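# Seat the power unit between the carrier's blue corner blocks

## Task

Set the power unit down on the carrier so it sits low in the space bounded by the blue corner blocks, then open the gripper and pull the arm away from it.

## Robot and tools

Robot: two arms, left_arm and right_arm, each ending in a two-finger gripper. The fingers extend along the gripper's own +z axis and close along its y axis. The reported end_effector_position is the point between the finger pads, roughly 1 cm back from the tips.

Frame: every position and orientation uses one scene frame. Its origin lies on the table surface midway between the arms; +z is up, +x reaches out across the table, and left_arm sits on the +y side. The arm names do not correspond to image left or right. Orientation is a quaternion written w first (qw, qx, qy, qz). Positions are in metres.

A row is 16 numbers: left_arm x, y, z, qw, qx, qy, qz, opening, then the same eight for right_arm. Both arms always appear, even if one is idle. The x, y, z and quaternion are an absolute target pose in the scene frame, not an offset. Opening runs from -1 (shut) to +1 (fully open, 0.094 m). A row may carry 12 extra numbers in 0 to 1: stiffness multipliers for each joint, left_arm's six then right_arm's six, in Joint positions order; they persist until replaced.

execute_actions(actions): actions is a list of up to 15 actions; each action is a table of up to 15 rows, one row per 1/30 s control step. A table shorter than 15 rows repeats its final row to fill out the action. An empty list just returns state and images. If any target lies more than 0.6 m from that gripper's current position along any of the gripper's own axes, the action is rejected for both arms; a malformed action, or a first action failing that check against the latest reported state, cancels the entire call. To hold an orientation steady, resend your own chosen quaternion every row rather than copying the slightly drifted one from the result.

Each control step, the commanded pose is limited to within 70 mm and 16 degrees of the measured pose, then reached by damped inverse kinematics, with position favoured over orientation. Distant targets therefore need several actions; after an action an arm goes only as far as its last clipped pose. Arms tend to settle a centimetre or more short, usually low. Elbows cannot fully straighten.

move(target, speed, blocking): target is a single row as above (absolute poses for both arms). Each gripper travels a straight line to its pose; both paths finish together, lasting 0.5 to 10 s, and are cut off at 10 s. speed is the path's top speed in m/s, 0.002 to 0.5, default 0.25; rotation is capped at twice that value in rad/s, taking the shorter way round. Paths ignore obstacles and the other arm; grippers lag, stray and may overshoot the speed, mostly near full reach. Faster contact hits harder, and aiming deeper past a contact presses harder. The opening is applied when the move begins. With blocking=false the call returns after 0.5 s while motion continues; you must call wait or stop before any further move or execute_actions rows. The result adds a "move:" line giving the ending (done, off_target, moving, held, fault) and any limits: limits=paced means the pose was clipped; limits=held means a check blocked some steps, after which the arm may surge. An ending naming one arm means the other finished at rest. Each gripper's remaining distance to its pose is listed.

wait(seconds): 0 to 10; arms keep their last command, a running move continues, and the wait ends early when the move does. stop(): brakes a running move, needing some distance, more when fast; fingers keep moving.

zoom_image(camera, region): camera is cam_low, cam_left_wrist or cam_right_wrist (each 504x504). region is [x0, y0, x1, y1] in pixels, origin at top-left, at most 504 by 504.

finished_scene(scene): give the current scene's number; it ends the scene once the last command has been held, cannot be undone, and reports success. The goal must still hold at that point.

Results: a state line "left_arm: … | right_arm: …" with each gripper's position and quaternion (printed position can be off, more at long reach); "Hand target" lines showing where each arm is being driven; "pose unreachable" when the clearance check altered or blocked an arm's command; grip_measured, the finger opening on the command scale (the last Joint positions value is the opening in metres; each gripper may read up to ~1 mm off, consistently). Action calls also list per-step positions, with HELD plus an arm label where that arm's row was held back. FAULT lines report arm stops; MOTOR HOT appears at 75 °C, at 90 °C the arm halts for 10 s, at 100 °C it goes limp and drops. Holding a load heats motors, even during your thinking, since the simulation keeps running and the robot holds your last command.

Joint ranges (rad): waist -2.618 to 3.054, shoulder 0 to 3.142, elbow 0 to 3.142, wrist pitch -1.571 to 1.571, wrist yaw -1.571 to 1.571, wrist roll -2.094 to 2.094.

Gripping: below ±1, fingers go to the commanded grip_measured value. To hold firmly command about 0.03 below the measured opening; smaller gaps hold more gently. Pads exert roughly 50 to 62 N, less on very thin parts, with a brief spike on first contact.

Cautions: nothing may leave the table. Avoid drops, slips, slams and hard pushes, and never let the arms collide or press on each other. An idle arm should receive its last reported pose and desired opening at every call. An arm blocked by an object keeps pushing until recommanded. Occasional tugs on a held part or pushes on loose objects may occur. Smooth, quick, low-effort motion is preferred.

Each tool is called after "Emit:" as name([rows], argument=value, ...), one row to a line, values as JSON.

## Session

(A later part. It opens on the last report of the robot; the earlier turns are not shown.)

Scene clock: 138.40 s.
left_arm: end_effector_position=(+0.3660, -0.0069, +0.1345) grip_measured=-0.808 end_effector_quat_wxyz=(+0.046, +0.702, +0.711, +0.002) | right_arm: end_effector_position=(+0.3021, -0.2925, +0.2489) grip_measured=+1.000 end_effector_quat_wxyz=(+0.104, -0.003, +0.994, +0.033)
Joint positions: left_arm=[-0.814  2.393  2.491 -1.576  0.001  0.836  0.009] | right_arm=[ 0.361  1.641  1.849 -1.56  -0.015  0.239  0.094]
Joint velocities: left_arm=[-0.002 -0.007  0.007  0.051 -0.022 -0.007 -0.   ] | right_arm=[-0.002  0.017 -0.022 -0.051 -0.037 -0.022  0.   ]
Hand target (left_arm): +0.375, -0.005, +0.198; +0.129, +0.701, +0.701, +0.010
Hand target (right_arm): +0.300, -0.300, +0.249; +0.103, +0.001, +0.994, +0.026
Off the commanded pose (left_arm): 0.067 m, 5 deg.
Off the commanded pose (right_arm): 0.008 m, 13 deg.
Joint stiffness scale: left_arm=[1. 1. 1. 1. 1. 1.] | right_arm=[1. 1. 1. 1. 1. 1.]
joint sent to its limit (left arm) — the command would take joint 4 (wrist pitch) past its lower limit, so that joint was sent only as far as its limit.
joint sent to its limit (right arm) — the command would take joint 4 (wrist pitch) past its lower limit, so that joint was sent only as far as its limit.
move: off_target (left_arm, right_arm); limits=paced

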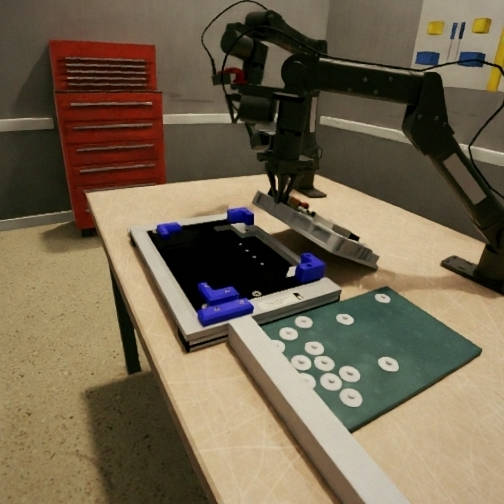

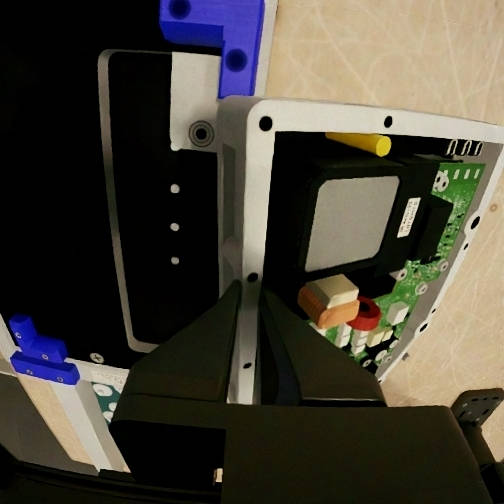

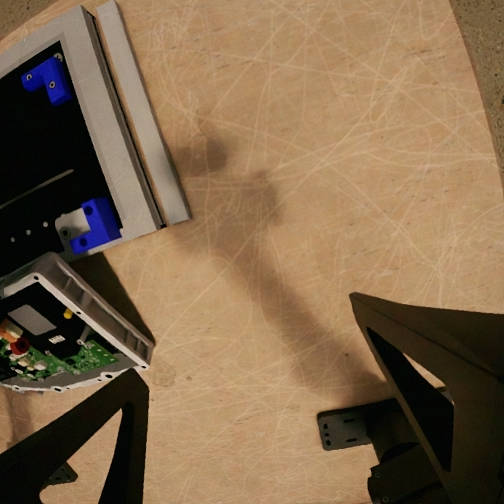

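Emit:
move(target=[0.34,-0.01,0.05,0,0.707,0.707,0,-1,0.3,-0.3,0.25,0,0,1,0,1], speed=0.04)

Emit:
move(target=[0.335,-0.01,0.05,0,0.707,0.707,0,-0.3,0.3,-0.3,0.25,0,0,1,0,1], speed=0.04)

Emit:
move(target=[0.33,0.05,0.16,0,0.707,0.707,0,-0.3,0.3,-0.3,0.25,0,0,1,0,1], speed=0.1)

Emit:
move(target=[0.3,0.08,0.2,0,0,1,0,-0.3,0.3,-0.12,0.2,0,0,1,0,-0.3])

Scene clock: 154.77 s.
left_arm: end_effector_position=(+0.3570, -0.0068, +0.0502) grip_measured=-0.816 end_effector_quat_wxyz=(+0.010, +0.703, +0.711, +0.006) | right_arm: end_effector_position=(+0.3021, -0.2925, +0.2489) grip_measured=+1.000 end_effector_quat_wxyz=(+0.104, -0.003, +0.994, +0.033)
Joint positions: left_arm=[-0.831  2.375  2.122 -1.297 -0.011  0.82   0.009] | right_arm=[ 0.361  1.641  1.849 -1.56  -0.015  0.239  0.094]
Joint velocities: left_arm=[ 0.002 -0.002 -0.002  0.007  0.007 -0.051 -0.   ] | right_arm=[ 0.002 -0.002 -0.012  0.022 -0.022 -0.066  0.   ]
Hand target (left_arm): +0.342, -0.011, +0.050; -0.000, +0.707, +0.707, -0.000
Hand target (right_arm): +0.300, -0.300, +0.249; +0.103, +0.001, +0.994, +0.026
Off the commanded pose (left_arm): 0.017 m, 2 deg.
Off the commanded pose (right_arm): 0.008 m, 13 deg.
Joint stiffness scale: left_arm=[1. 1. 1. 1. 1. 1.] | right_arm=[1. 1. 1. 1. 1. 1.]
joint sent to its limit (right arm) — the command would take joint 4 (wrist pitch) past its lower limit, so that joint was sent only as far as its limit.
move: off_target (left_arm, right_arm)

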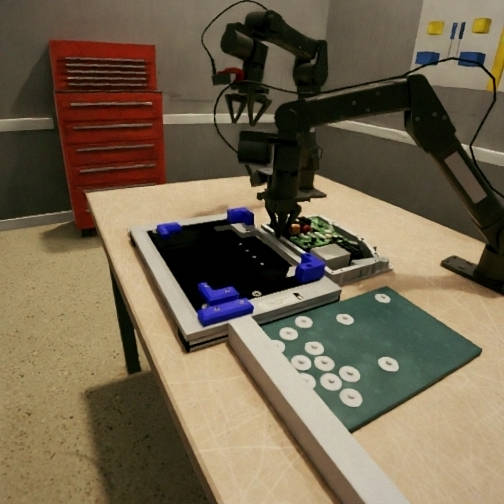

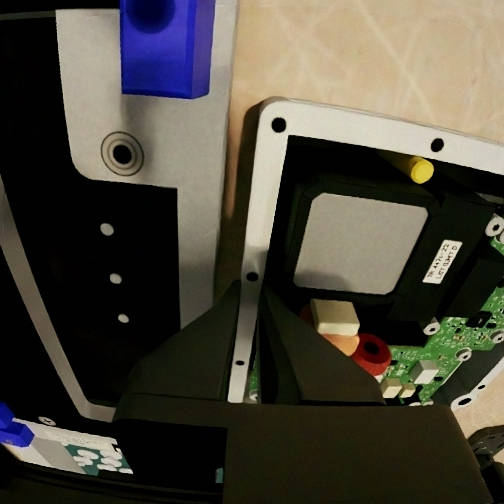

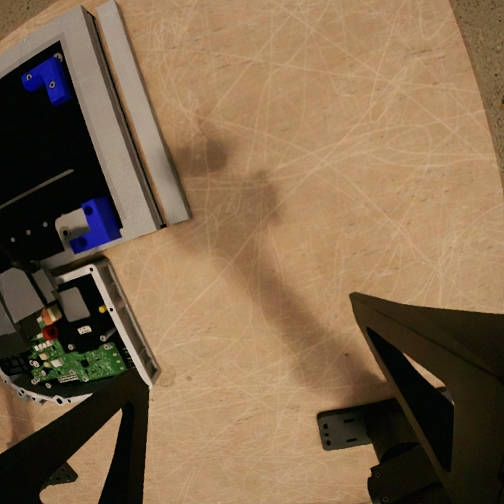

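Scene clock: 157.73 s.
left_arm: end_effector_position=(+0.3505, -0.0022, +0.0398) grip_measured=-0.302 end_effector_quat_wxyz=(-0.001, +0.701, +0.713, +0.014) | right_arm: end_effector_position=(+0.3021, -0.2925, +0.2489) grip_measured=+1.000 end_effector_quat_wxyz=(+0.104, -0.003, +0.994, +0.033)
Joint positions: left_arm=[-0.839  2.365  2.064 -1.271 -0.028  0.808  0.033] | right_arm=[ 0.361  1.641  1.849 -1.56  -0.015  0.239  0.094]
Joint velocities: left_arm=[-0.007  0.002 -0.032 -0.081 -0.095  0.007 -0.001] | right_arm=[ 0.002  0.007 -0.012  0.022 -0.007 -0.037  0.   ]
Hand target (left_arm): +0.335, -0.010, +0.049; -0.001, +0.707, +0.707, -0.000
Hand target (right_arm): +0.300, -0.300, +0.249; +0.103, +0.001, +0.994, +0.026
Off the commanded pose (left_arm): 0.020 m, 2 deg.
Off the commanded pose (right_arm): 0.008 m, 13 deg.
Joint stiffness scale: left_arm=[1. 1. 1. 1. 1. 1.] | right_arm=[1. 1. 1. 1. 1. 1.]
joint sent to its limit (right arm) — the command would take joint 4 (wrist pitch) past its lower limit, so that joint was sent only as far as its limit.
move: off_target (left_arm, right_arm)

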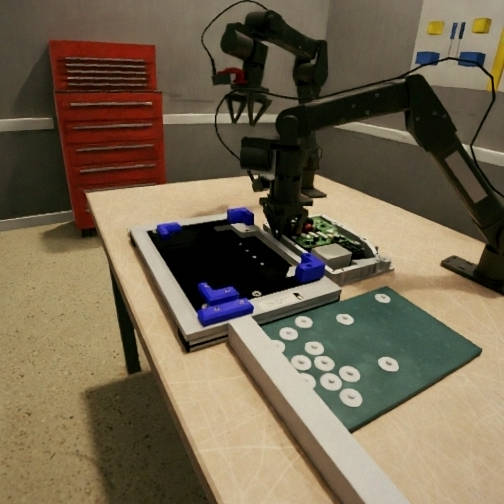

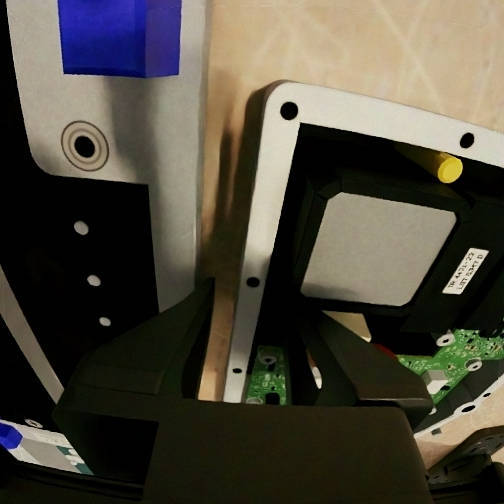

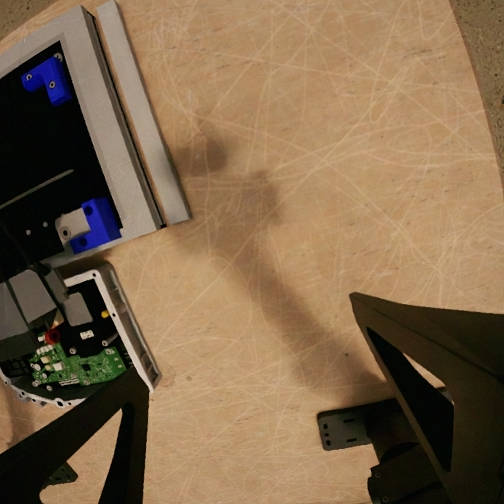

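Scene clock: 159.47 s.
left_arm: end_effector_position=(+0.3256, +0.0514, +0.1441) grip_measured=-0.302 end_effector_quat_wxyz=(-0.012, +0.708, +0.706, +0.007) | right_arm: end_effector_position=(+0.3021, -0.2925, +0.2489) grip_measured=+1.000 end_effector_quat_wxyz=(+0.104, -0.003, +0.994, +0.033)
Joint positions: left_arm=[-0.779  2.153  2.126 -1.567 -0.016  0.886  0.033] | right_arm=[ 0.361  1.641  1.849 -1.56  -0.015  0.239  0.094]
Joint velocities: left_arm=[ 0.002 -0.002 -0.002 -0.022  0.007 -0.051 -0.   ] | right_arm=[-0.002 -0.022  0.007  0.022  0.022 -0.081  0.   ]
Hand target (left_arm): +0.328, +0.051, +0.159; +0.008, +0.707, +0.707, +0.001
Hand target (right_arm): +0.300, -0.300, +0.249; +0.103, +0.001, +0.994, +0.026
Off the commanded pose (left_arm): 0.017 m, 2 deg.
Off the commanded pose (right_arm): 0.008 m, 13 deg.
Joint stiffness scale: left_arm=[1. 1. 1. 1. 1. 1.] | right_arm=[1. 1. 1. 1. 1. 1.]
joint sent to its limit (left arm) — the command would take joint 4 (wrist pitch) past its lower limit, so that joint was sent only as far as its limit.
joint sent to its limit (right arm) — the command would take joint 4 (wrist pitch) past its lower limit, so that joint was sent only as far as its limit.
move: off_target (left_arm, right_arm)

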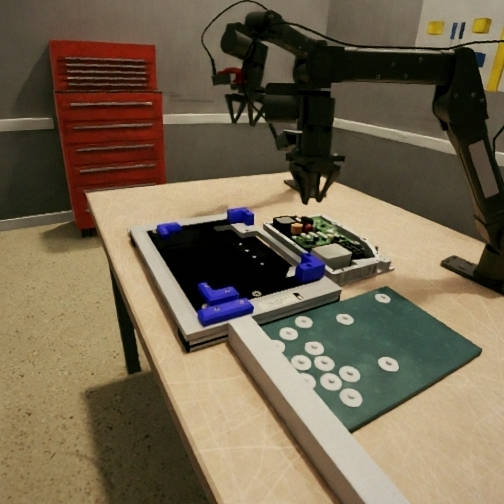

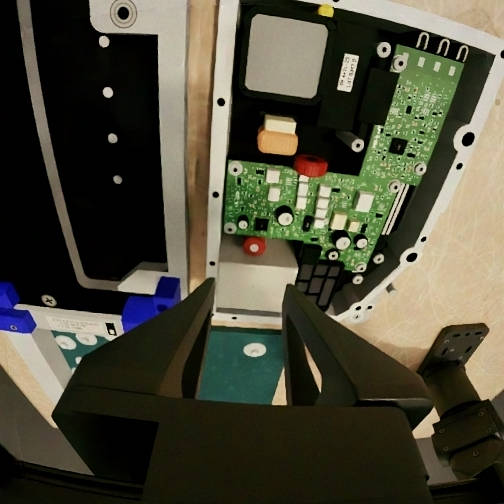

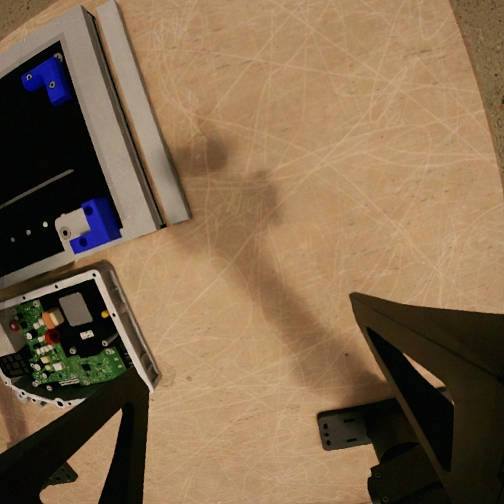

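Scene clock: 163.17 s.
left_arm: end_effector_position=(+0.3005, +0.0726, +0.1934) grip_measured=-0.301 end_effector_quat_wxyz=(+0.028, +0.013, +0.999, -0.019) | right_arm: end_effector_position=(+0.3029, -0.1253, +0.2009) grip_measured=-0.298 end_effector_quat_wxyz=(+0.051, +0.001, +0.998, +0.039)
Joint positions: left_arm=[-0.772  1.943  2.012 -1.572 -0.005 -0.654  0.033] | right_arm=[ 0.791  1.997  2.115 -1.561  0.003  0.676  0.033]
Joint velocities: left_arm=[ 0.007 -0.002  0.002  0.037 -0.022 -0.066 -0.   ] | right_arm=[ 0.007 -0.017 -0.002  0.007  0.007  0.051  0.   ]
Hand target (left_arm): +0.299, +0.080, +0.199; +0.030, +0.001, +0.999, -0.023
Hand target (right_arm): +0.302, -0.121, +0.200; +0.047, +0.000, +0.998, +0.039
Off the commanded pose (left_arm): 0.010 m, 4 deg.
Off the commanded pose (right_arm): 0.006 m, 7 deg.
Joint stiffness scale: left_arm=[1. 1. 1. 1. 1. 1.] | right_arm=[1. 1. 1. 1. 1. 1.]
joint sent to its limit (left arm) — the command would take joint 4 (wrist pitch) past its lower limit, so that joint was sent only as far as its limit.
joint sent to its limit (right arm) — the command would take joint 4 (wrist pitch) past its lower limit, so that joint was sent only as far as its limit.
move: off_target (left_arm, right_arm)

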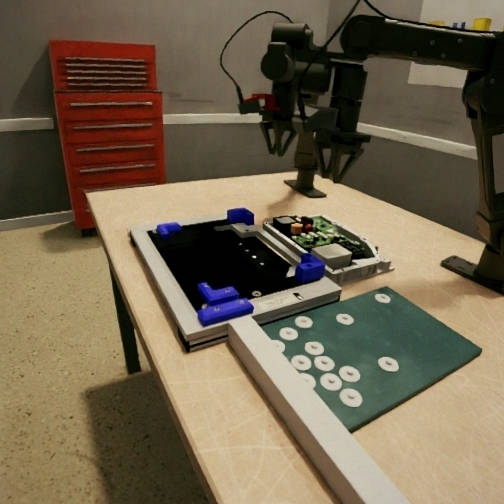

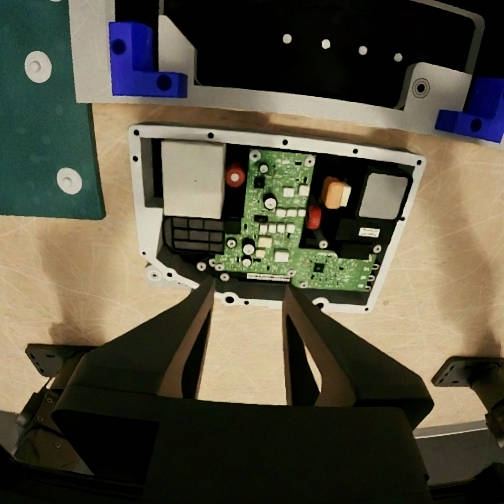

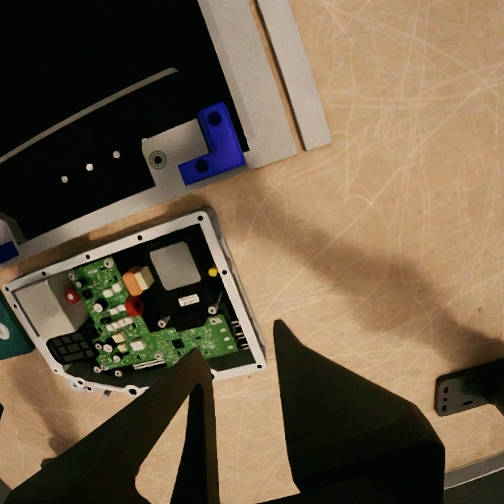

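Emit:
move(target=[0.29,0.13,0.085,0,0,1,0,-0.3,0.29,-0.04,0.085,0,0,1,0,-0.3], speed=0.1)

Scene clock: 177.03 s.
left_arm: end_effector_position=(+0.2887, +0.1268, +0.0777) grip_measured=-0.301 end_effector_quat_wxyz=(-0.013, +0.001, +1.000, +0.011) | right_arm: end_effector_position=(+0.2959, -0.0750, +0.1341) grip_measured=-0.298 end_effector_quat_wxyz=(+0.020, -0.002, +1.000, +0.017)
Joint positions: left_arm=[-0.667  1.847  1.421 -1.177 -0.004 -0.572  0.033] | right_arm=[ 0.893  2.147  2.074 -1.446  0.003  0.771  0.033]
Joint velocities: left_arm=[-0.012 -0.002 -0.012  0.022  0.095 -0.022  0.   ] | right_arm=[-0.002 -0.007 -0.012 -0.022 -0.066 -0.081 -0.001]
Hand target (left_arm): +0.291, +0.129, +0.085; +0.001, -0.000, +1.000, +0.001
Hand target (right_arm): +0.296, -0.076, +0.137; +0.022, -0.001, +1.000, +0.019
Off the commanded pose (left_arm): 0.008 m, 2 deg.
Off the commanded pose (right_arm): 0.061 m, 3 deg.
Joint stiffness scale: left_arm=[1. 1. 1. 1. 1. 1.] | right_arm=[1. 1. 1. 1. 1. 1.]
move: held (right_arm); limits=held; held on 30 of 60 steps (right_arm), including the last (right_arm)
pose unreachable (right arm): on one or more control steps of this call, first in action 0 (counted from 0), this arm could not follow its commanded pose, so it was not sent that pose on those steps. On the call's last step it was still not sent that pose. It may still have moved: this result reports where it is.
cause: the commanded pose would bring a part of the arm too close to another arm (this arm's wrist (the part past joint 4) and the other arm's wrist (the part past joint 4)).

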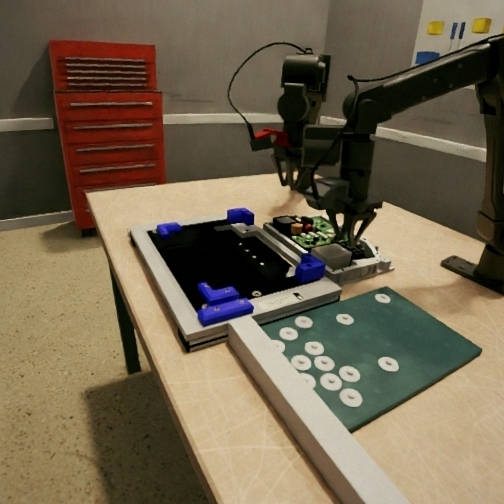

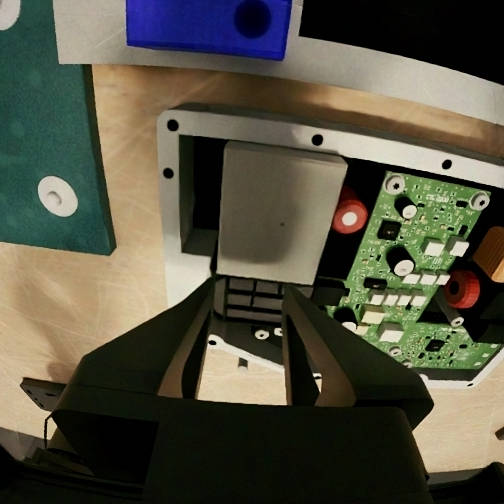

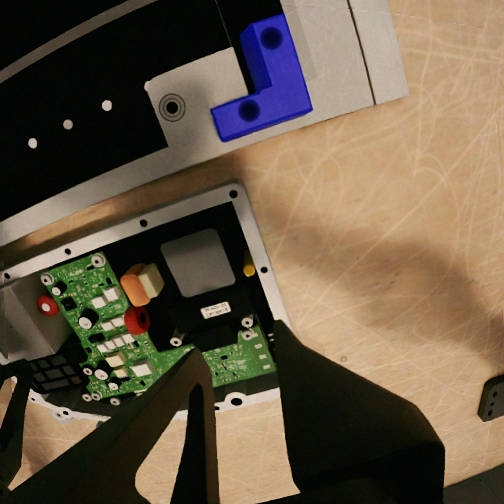

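Emit:
move(target=[0.31,0.16,0.08,0,0,1,0,-0.3,0.32,-0.09,0.08,0,0,1,0,-0.3], speed=0.08)

Scene clock: 187.70 s.
left_arm: end_effector_position=(+0.3108, +0.1576, +0.0776) grip_measured=-0.301 end_effector_quat_wxyz=(-0.006, -0.001, +1.000, +0.005) | right_arm: end_effector_position=(+0.3186, -0.0873, +0.0874) grip_measured=-0.298 end_effector_quat_wxyz=(+0.007, -0.000, +1.000, +0.004)
Joint positions: left_arm=[-0.554  1.847  1.421 -1.16  -0.004 -0.463  0.033] | right_arm=[ 0.837  2.211  1.993 -1.337  0.003  0.719  0.033]
Joint velocities: left_arm=[ 0.007 -0.007  0.002  0.051  0.11   0.051 -0.   ] | right_arm=[ 0.017 -0.002 -0.007 -0.022 -0.095  0.007 -0.001]
Hand target (left_arm): +0.310, +0.160, +0.080; +0.000, +0.000, +1.000, +0.001
Hand target (right_arm): +0.320, -0.090, +0.080; +0.000, +0.000, +1.000, +0.000
Off the commanded pose (left_arm): 0.004 m, 1 deg.
Off the commanded pose (right_arm): 0.008 m, 1 deg.
Joint stiffness scale: left_arm=[1. 1. 1. 1. 1. 1.] | right_arm=[1. 1. 1. 1. 1. 1.]
move: done

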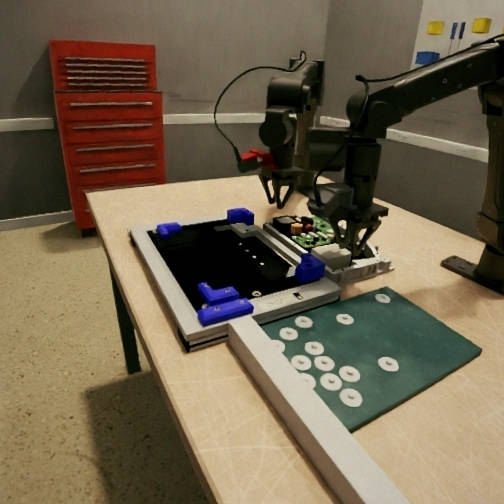

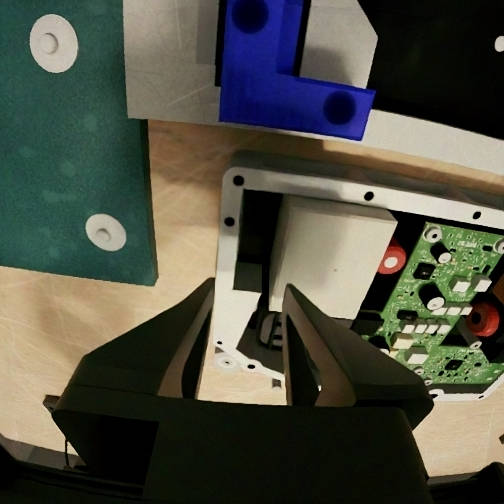

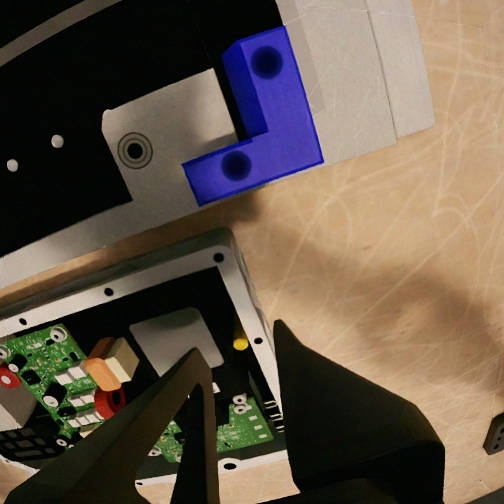

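Emit:
move(target=[0.338,0.172,0.075,0,0,1,0,-0.5,0.305,-0.097,0.075,0,0,1,0,-0.5], speed=0.05)

Scene clock: 195.03 s.
left_arm: end_effector_position=(+0.3273, +0.1744, +0.0712) grip_measured=-0.499 end_effector_quat_wxyz=(-0.012, -0.001, +1.000, +0.007) | right_arm: end_effector_position=(+0.3063, -0.0981, +0.0710) grip_measured=-0.498 end_effector_quat_wxyz=(-0.005, -0.001, +1.000, -0.006)
Joint positions: left_arm=[-0.489  1.893  1.455 -1.16  -0.004 -0.397  0.024] | right_arm=[ 0.837  2.172  1.865 -1.278  0.003  0.718  0.024]
Joint velocities: left_arm=[-0.007 -0.007  0.022 -0.007 -0.007  0.066  0.   ] | right_arm=[ 0.002  0.017  0.007 -0.007 -0.037 -0.081 -0.001]
Hand target (left_arm): +0.338, +0.173, +0.075; +0.001, -0.000, +1.000, +0.000
Hand target (right_arm): +0.305, -0.097, +0.075; -0.000, +0.000, +1.000, -0.000
Off the commanded pose (left_arm): 0.012 m, 2 deg.
Off the commanded pose (right_arm): 0.004 m, 1 deg.
Joint stiffness scale: left_arm=[1. 1. 1. 1. 1. 1.] | right_arm=[1. 1. 1. 1. 1. 1.]
move: off_target (left_arm)

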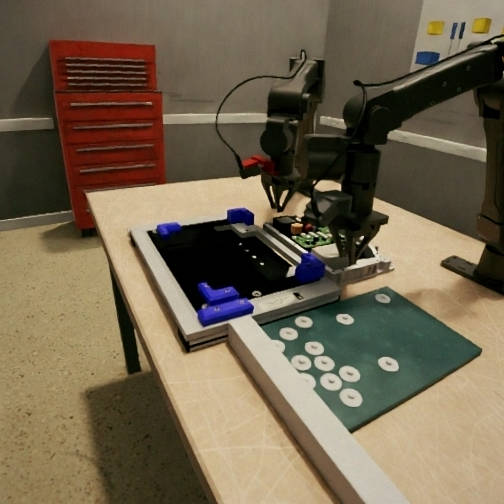

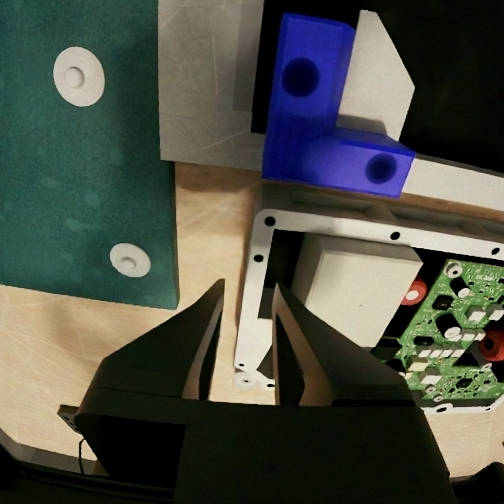

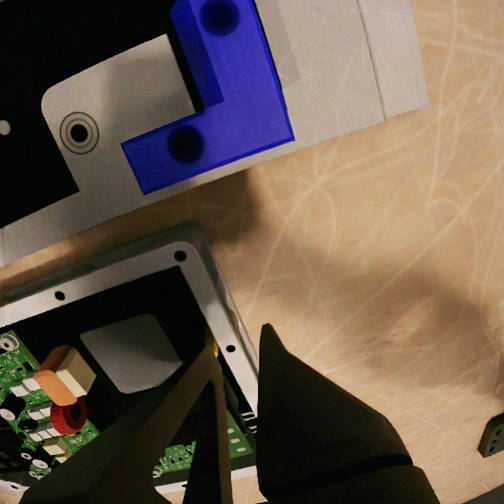

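Emit:
move(target=[0.345,0.167,0.068,0,0,1,0,-0.5,0.305,-0.097,0.068,0,0,1,0,-0.5], speed=0.04)

Emit:
move(target=[0.345,0.167,0.036,0,0,1,0,-0.5,0.305,-0.097,0.036,0,0,1,0,-0.5], speed=0.03)

Scene clock: 202.20 s.
left_arm: end_effector_position=(+0.3342, +0.1715, +0.0639) grip_measured=-0.499 end_effector_quat_wxyz=(-0.015, +0.001, +1.000, +0.008) | right_arm: end_effector_position=(+0.3068, -0.0976, +0.0650) grip_measured=-0.498 end_effector_quat_wxyz=(-0.003, -0.001, +1.000, -0.004)
Joint positions: left_arm=[-0.489  1.933  1.48  -1.151 -0.004 -0.395  0.024] | right_arm=[ 0.837  2.172  1.841 -1.25   0.003  0.718  0.024]
Joint velocities: left_arm=[-0.012 -0.007 -0.017 -0.022 -0.007  0.066 -0.001] | right_arm=[-0.002 -0.017 -0.012 -0.022  0.007  0.066  0.   ]
Hand target (left_arm): +0.345, +0.167, +0.068; -0.000, +0.000, +1.000, +0.000
Hand target (right_arm): +0.305, -0.097, +0.068; -0.000, -0.000, +1.000, -0.000
Off the commanded pose (left_arm): 0.012 m, 2 deg.
Off the commanded pose (right_arm): 0.004 m, 1 deg.
Joint stiffness scale: left_arm=[1. 1. 1. 1. 1. 1.] | right_arm=[1. 1. 1. 1. 1. 1.]
move: off_target (left_arm)

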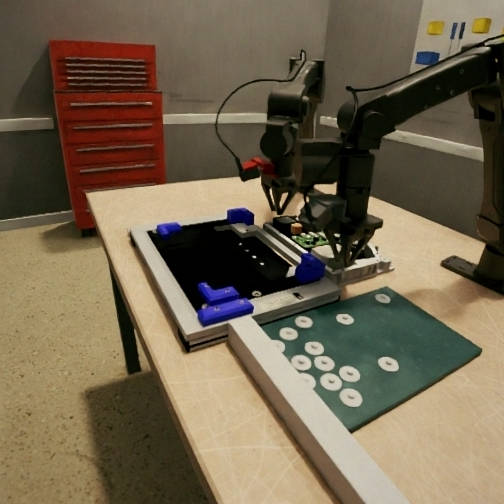

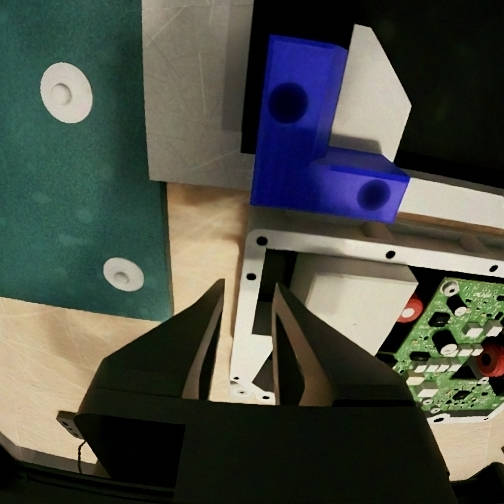

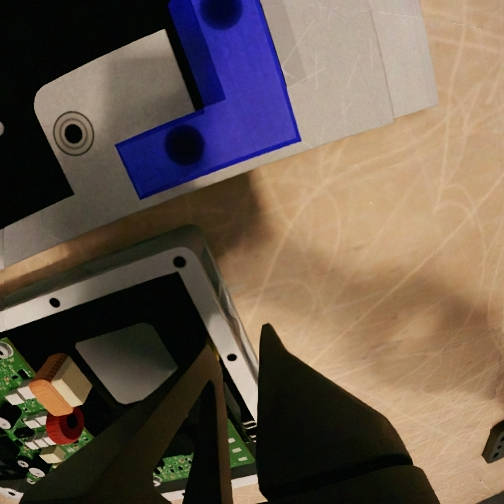

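Scene clock: 203.50 s.
left_arm: end_effector_position=(+0.3403, +0.1681, +0.0425) grip_measured=-0.499 end_effector_quat_wxyz=(-0.008, +0.001, +1.000, +0.003) | right_arm: end_effector_position=(+0.3066, -0.0977, +0.0469) grip_measured=-0.498 end_effector_quat_wxyz=(+0.003, -0.001, +1.000, +0.001)
Joint positions: left_arm=[-0.489  1.964  1.436 -1.06   0.    -0.395  0.024] | right_arm=[ 0.837  2.165  1.757 -1.158  0.003  0.718  0.024]
Joint velocities: left_arm=[-0.002 -0.002 -0.007 -0.051  0.022  0.051 -0.001] | right_arm=[-0.002 -0.017 -0.012  0.022 -0.007 -0.051  0.001]
Hand target (left_arm): +0.345, +0.167, +0.036; -0.000, +0.000, +1.000, +0.000
Hand target (right_arm): +0.305, -0.097, +0.036; -0.000, -0.000, +1.000, -0.000
Off the commanded pose (left_arm): 0.008 m, 1 deg.
Off the commanded pose (right_arm): 0.011 m, 0 deg.
Joint stiffness scale: left_arm=[1. 1. 1. 1. 1. 1.] | right_arm=[1. 1. 1. 1. 1. 1.]
move: off_target (right_arm)

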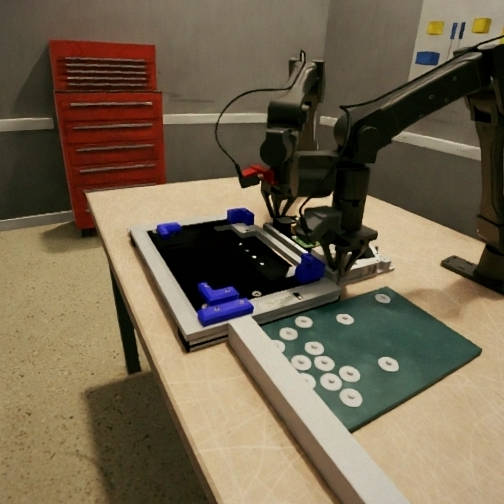

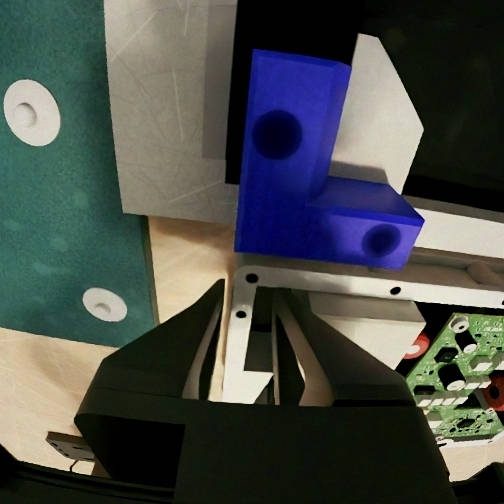

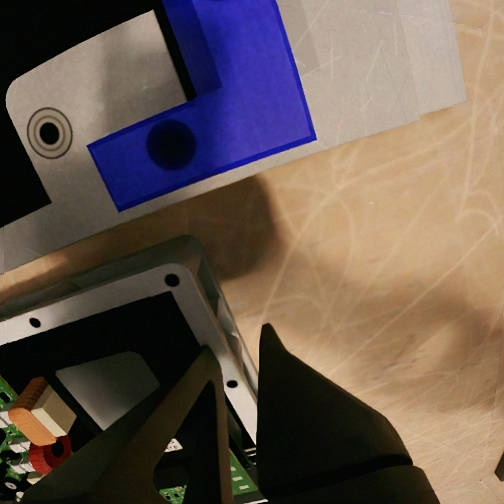

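Close both and lift.

Emit:
move(target=[0.342,0.168,0.04,0,0,1,0,-1,0.306,-0.098,0.042,0,0,1,0,-1], speed=0.03)

Emit:
move(target=[0.342,0.168,0.14,0,0,1,0,-1,0.306,-0.098,0.14,0,0,1,0,-1], speed=0.05)

Scene clock: 209.80 s.
left_arm: end_effector_position=(+0.3402, +0.1700, +0.0421) grip_measured=-0.803 end_effector_quat_wxyz=(-0.008, +0.002, +1.000, +0.007) | right_arm: end_effector_position=(+0.3070, -0.0963, +0.0471) grip_measured=-0.994 end_effector_quat_wxyz=(+0.003, -0.001, +1.000, +0.004)
Joint positions: left_arm=[-0.488  1.964  1.434 -1.061 -0.007 -0.391  0.009] | right_arm=[ 0.837  2.165  1.757 -1.153 -0.002  0.718  0.   ]
Joint velocities: left_arm=[-0.007 -0.012 -0.022  0.037 -0.037 -0.081 -0.   ] | right_arm=[-0.007  0.012 -0.002 -0.051  0.007 -0.037 -0.001]
Hand target (left_arm): +0.342, +0.168, +0.040; -0.000, +0.000, +1.000, +0.000
Hand target (right_arm): +0.306, -0.098, +0.042; -0.000, +0.000, +1.000, -0.000
Off the commanded pose (left_arm): 0.003 m, 1 deg.
Off the commanded pose (right_arm): 0.005 m, 1 deg.
Joint stiffness scale: left_arm=[1. 1. 1. 1. 1. 1.] | right_arm=[1. 1. 1. 1. 1. 1.]
move: done

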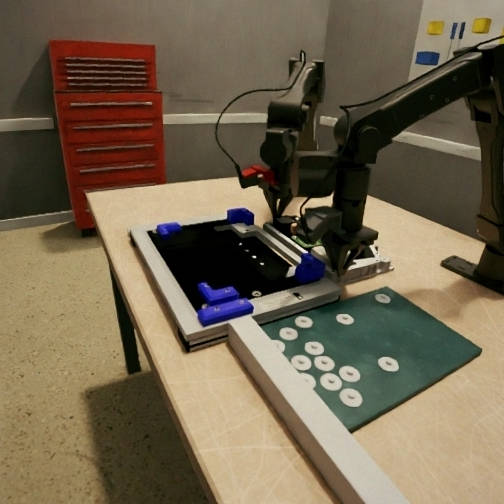

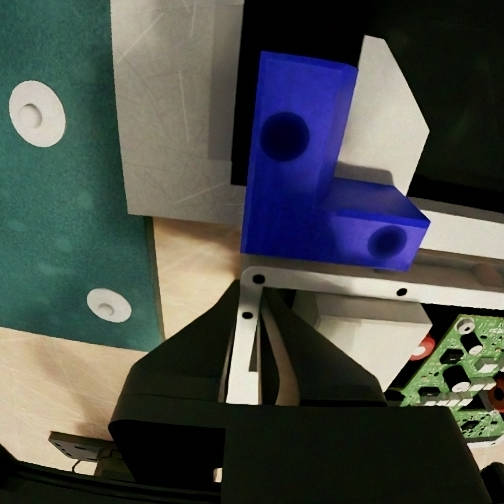

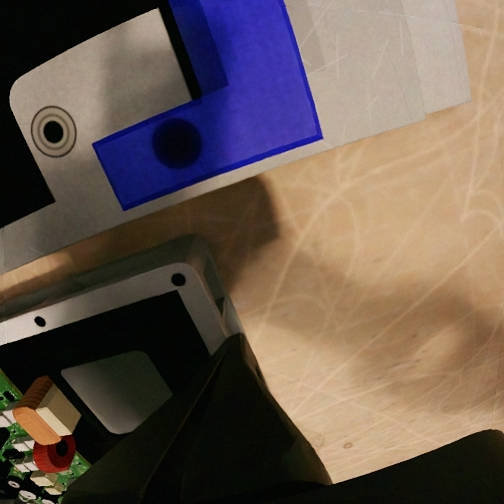

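Scene clock: 212.27 s.
left_arm: end_effector_position=(+0.3335, +0.1723, +0.1010) grip_measured=-0.804 end_effector_quat_wxyz=(-0.040, -0.001, +0.999, +0.019) | right_arm: end_effector_position=(+0.3058, -0.0973, +0.1408) grip_measured=-0.994 end_effector_quat_wxyz=(+0.004, -0.001, +1.000, +0.004)
Joint positions: left_arm=[-0.488  1.964  1.668 -1.364 -0.004 -0.398  0.009] | right_arm=[ 0.837  2.165  2.131 -1.526 -0.002  0.718  0.   ]
Joint velocities: left_arm=[-0.017 -0.002 -0.012  0.022 -0.037  0.022  0.001] | right_arm=[-0.017 -0.002 -0.002  0.037 -0.022  0.037  0.   ]
Hand target (left_arm): +0.339, +0.169, +0.139; +0.000, +0.000, +1.000, -0.000
Hand target (right_arm): +0.306, -0.098, +0.140; +0.000, +0.000, +1.000, +0.000
Off the commanded pose (left_arm): 0.040 m, 5 deg.
Off the commanded pose (right_arm): 0.001 m, 1 deg.
Joint stiffness scale: left_arm=[1. 1. 1. 1. 1. 1.] | right_arm=[1. 1. 1. 1. 1. 1.]
move: off_target (left_arm)

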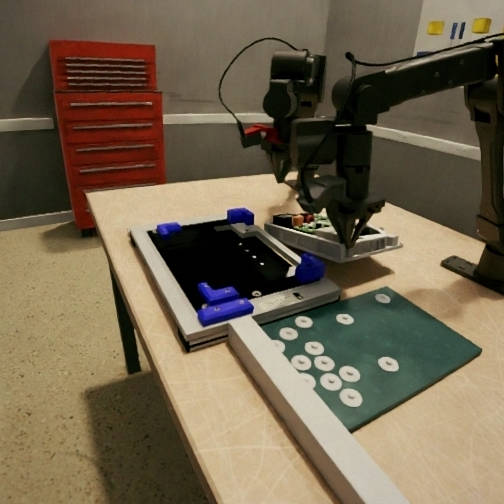

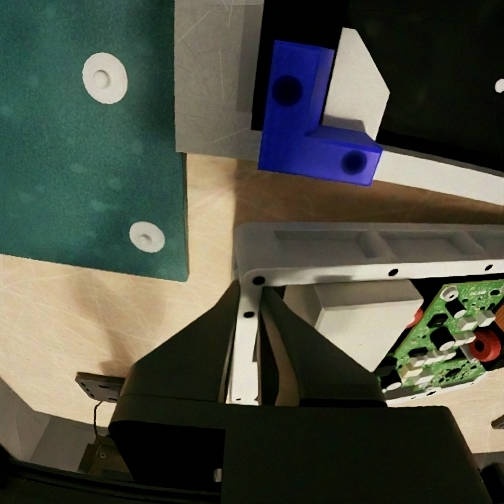

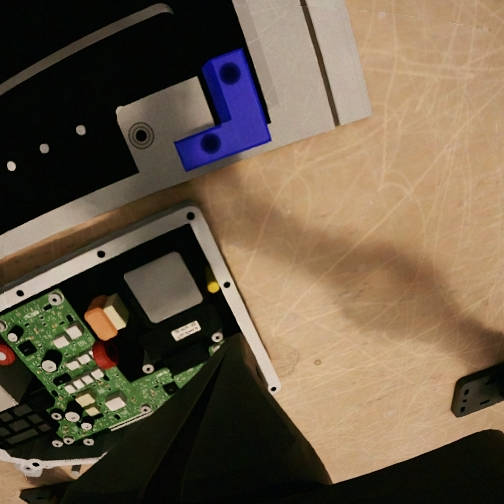

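Emit:
move(target=[0.341,0.169,0.041,0,0,1,0,-1,0.306,-0.107,0.09,0,0,1,0,-0.4], speed=0.04)

Emit:
move(target=[0.341,0.169,0.041,0,0,1,0,-1,0.306,-0.107,0.034,0,0,1,0,-0.4], speed=0.03)

Scene clock: 221.87 s.
left_arm: end_effector_position=(+0.3367, +0.1720, +0.0419) grip_measured=-0.804 end_effector_quat_wxyz=(-0.019, +0.000, +1.000, +0.011) | right_arm: end_effector_position=(+0.3035, -0.1033, +0.0847) grip_measured=-0.402 end_effector_quat_wxyz=(-0.007, -0.002, +1.000, -0.004)
Joint positions: left_arm=[-0.485  1.97   1.441 -1.085 -0.005 -0.392  0.009] | right_arm=[ 0.829  2.146  1.878 -1.319 -0.002  0.709  0.028]
Joint velocities: left_arm=[-0.002 -0.002  0.007  0.037 -0.007  0.007 -0.   ] | right_arm=[ 0.012 -0.002 -0.012  0.037 -0.022 -0.007  0.001]
Hand target (left_arm): +0.342, +0.169, +0.041; -0.001, +0.000, +1.000, +0.000
Hand target (right_arm): +0.306, -0.107, +0.090; +0.000, +0.000, +1.000, -0.000
Off the commanded pose (left_arm): 0.005 m, 2 deg.
Off the commanded pose (right_arm): 0.007 m, 1 deg.
Joint stiffness scale: left_arm=[1. 1. 1. 1. 1. 1.] | right_arm=[1. 1. 1. 1. 1. 1.]
move: done

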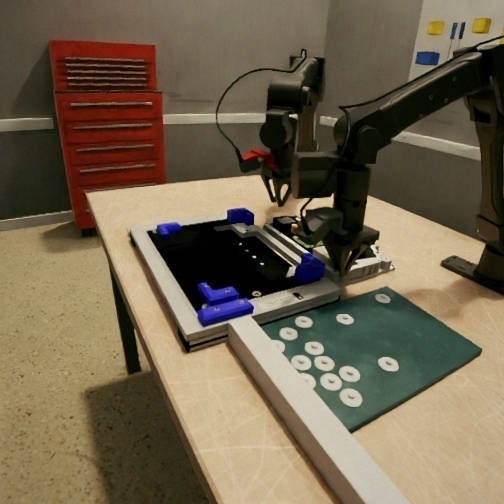

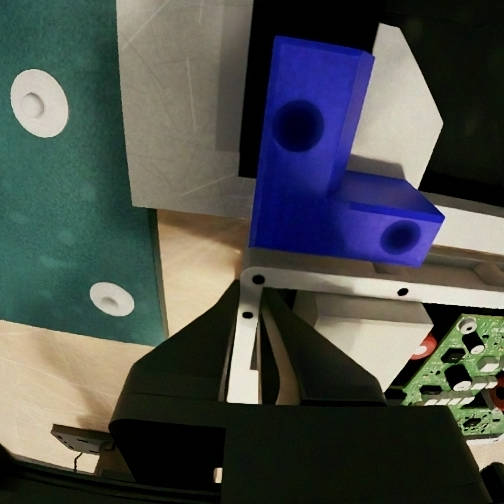

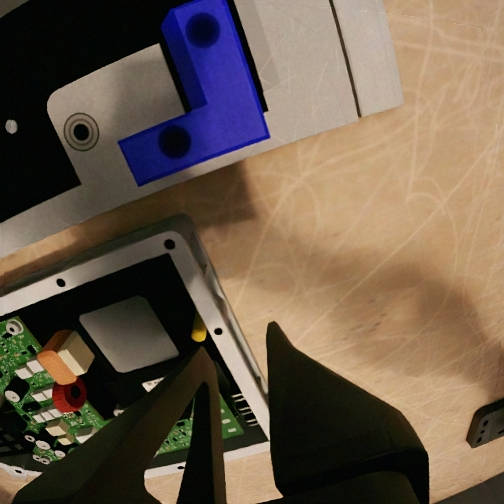

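Scene clock: 223.80 s.
left_arm: end_effector_position=(+0.3368, +0.1720, +0.0419) grip_measured=-0.804 end_effector_quat_wxyz=(-0.018, +0.000, +1.000, +0.011) | right_arm: end_effector_position=(+0.3036, -0.1033, +0.0466) grip_measured=-0.402 end_effector_quat_wxyz=(+0.002, -0.002, +1.000, +0.003)
Joint positions: left_arm=[-0.485  1.97   1.441 -1.084 -0.005 -0.392  0.009] | right_arm=[ 0.829  2.139  1.716 -1.141 -0.002  0.707  0.028]
Joint velocities: left_arm=[ 0.002 -0.002 -0.007 -0.051  0.051  0.022 -0.001] | right_arm=[ 0.002 -0.007  0.007  0.037 -0.022  0.051 -0.   ]
Hand target (left_arm): +0.341, +0.169, +0.041; -0.001, +0.000, +1.000, +0.000
Hand target (right_arm): +0.306, -0.107, +0.034; -0.000, -0.000, +1.000, -0.000
Off the commanded pose (left_arm): 0.005 m, 2 deg.
Off the commanded pose (right_arm): 0.013 m, 0 deg.
Joint stiffness scale: left_arm=[1. 1. 1. 1. 1. 1.] | right_arm=[1. 1. 1. 1. 1. 1.]
move: off_target (right_arm)

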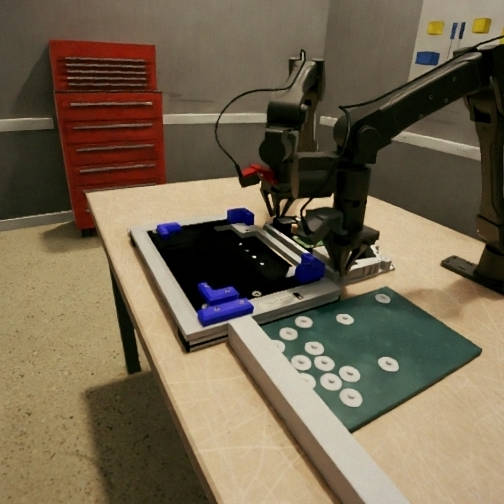

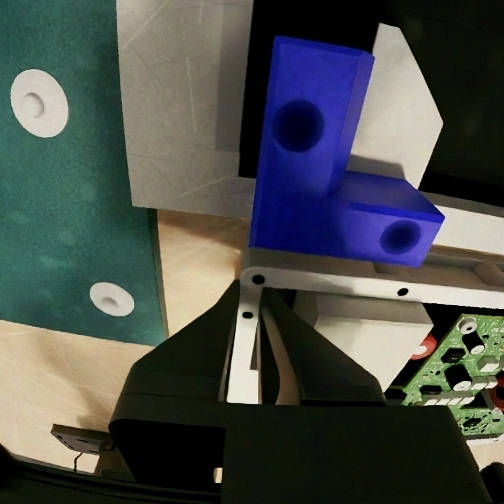

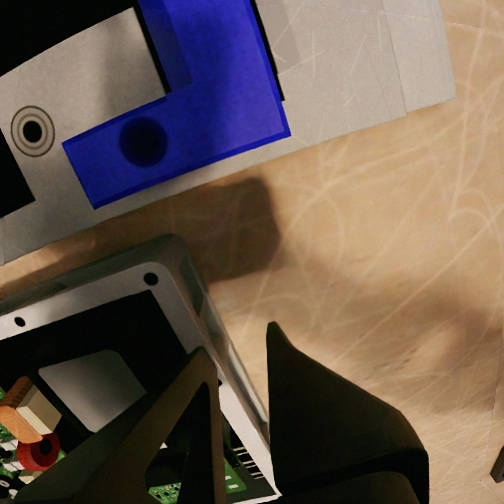

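Emit:
move(target=[0.341,0.169,0.041,0,0,1,0,-1,0.305,-0.105,0.04,0,0,1,0,-1], speed=0.03)

Scene clock: 229.37 s.
left_arm: end_effector_position=(+0.3368, +0.1720, +0.0419) grip_measured=-0.804 end_effector_quat_wxyz=(-0.018, +0.000, +1.000, +0.011) | right_arm: end_effector_position=(+0.3046, -0.1016, +0.0470) grip_measured=-0.994 end_effector_quat_wxyz=(+0.004, -0.003, +1.000, +0.007)
Joint positions: left_arm=[-0.485  1.97   1.441 -1.084 -0.005 -0.392  0.009] | right_arm=[ 0.829  2.139  1.716 -1.133 -0.005  0.707  0.   ]
Joint velocities: left_arm=[ 0.002 -0.007 -0.022  0.037 -0.007 -0.007 -0.   ] | right_arm=[-0.022 -0.012 -0.007 -0.007 -0.037 -0.037 -0.001]
Hand target (left_arm): +0.341, +0.169, +0.041; -0.001, +0.000, +1.000, +0.000
Hand target (right_arm): +0.305, -0.105, +0.040; -0.000, +0.000, +1.000, +0.000
Off the commanded pose (left_arm): 0.005 m, 2 deg.
Off the commanded pose (right_arm): 0.008 m, 1 deg.
Joint stiffness scale: left_arm=[1. 1. 1. 1. 1. 1.] | right_arm=[1. 1. 1. 1. 1. 1.]
move: done

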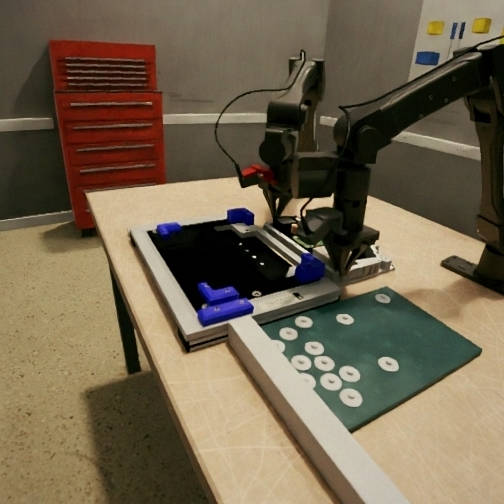

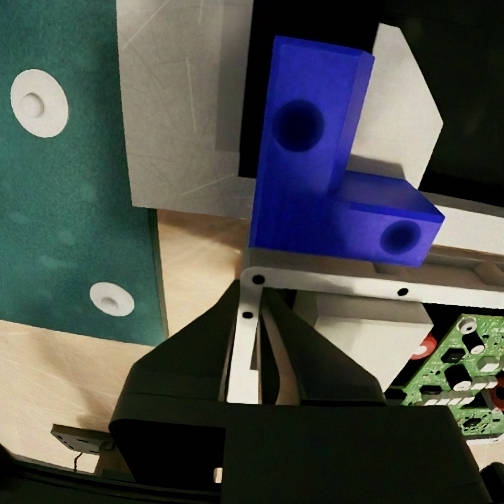

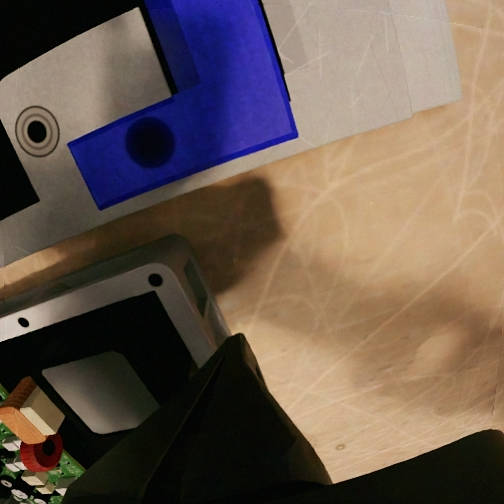

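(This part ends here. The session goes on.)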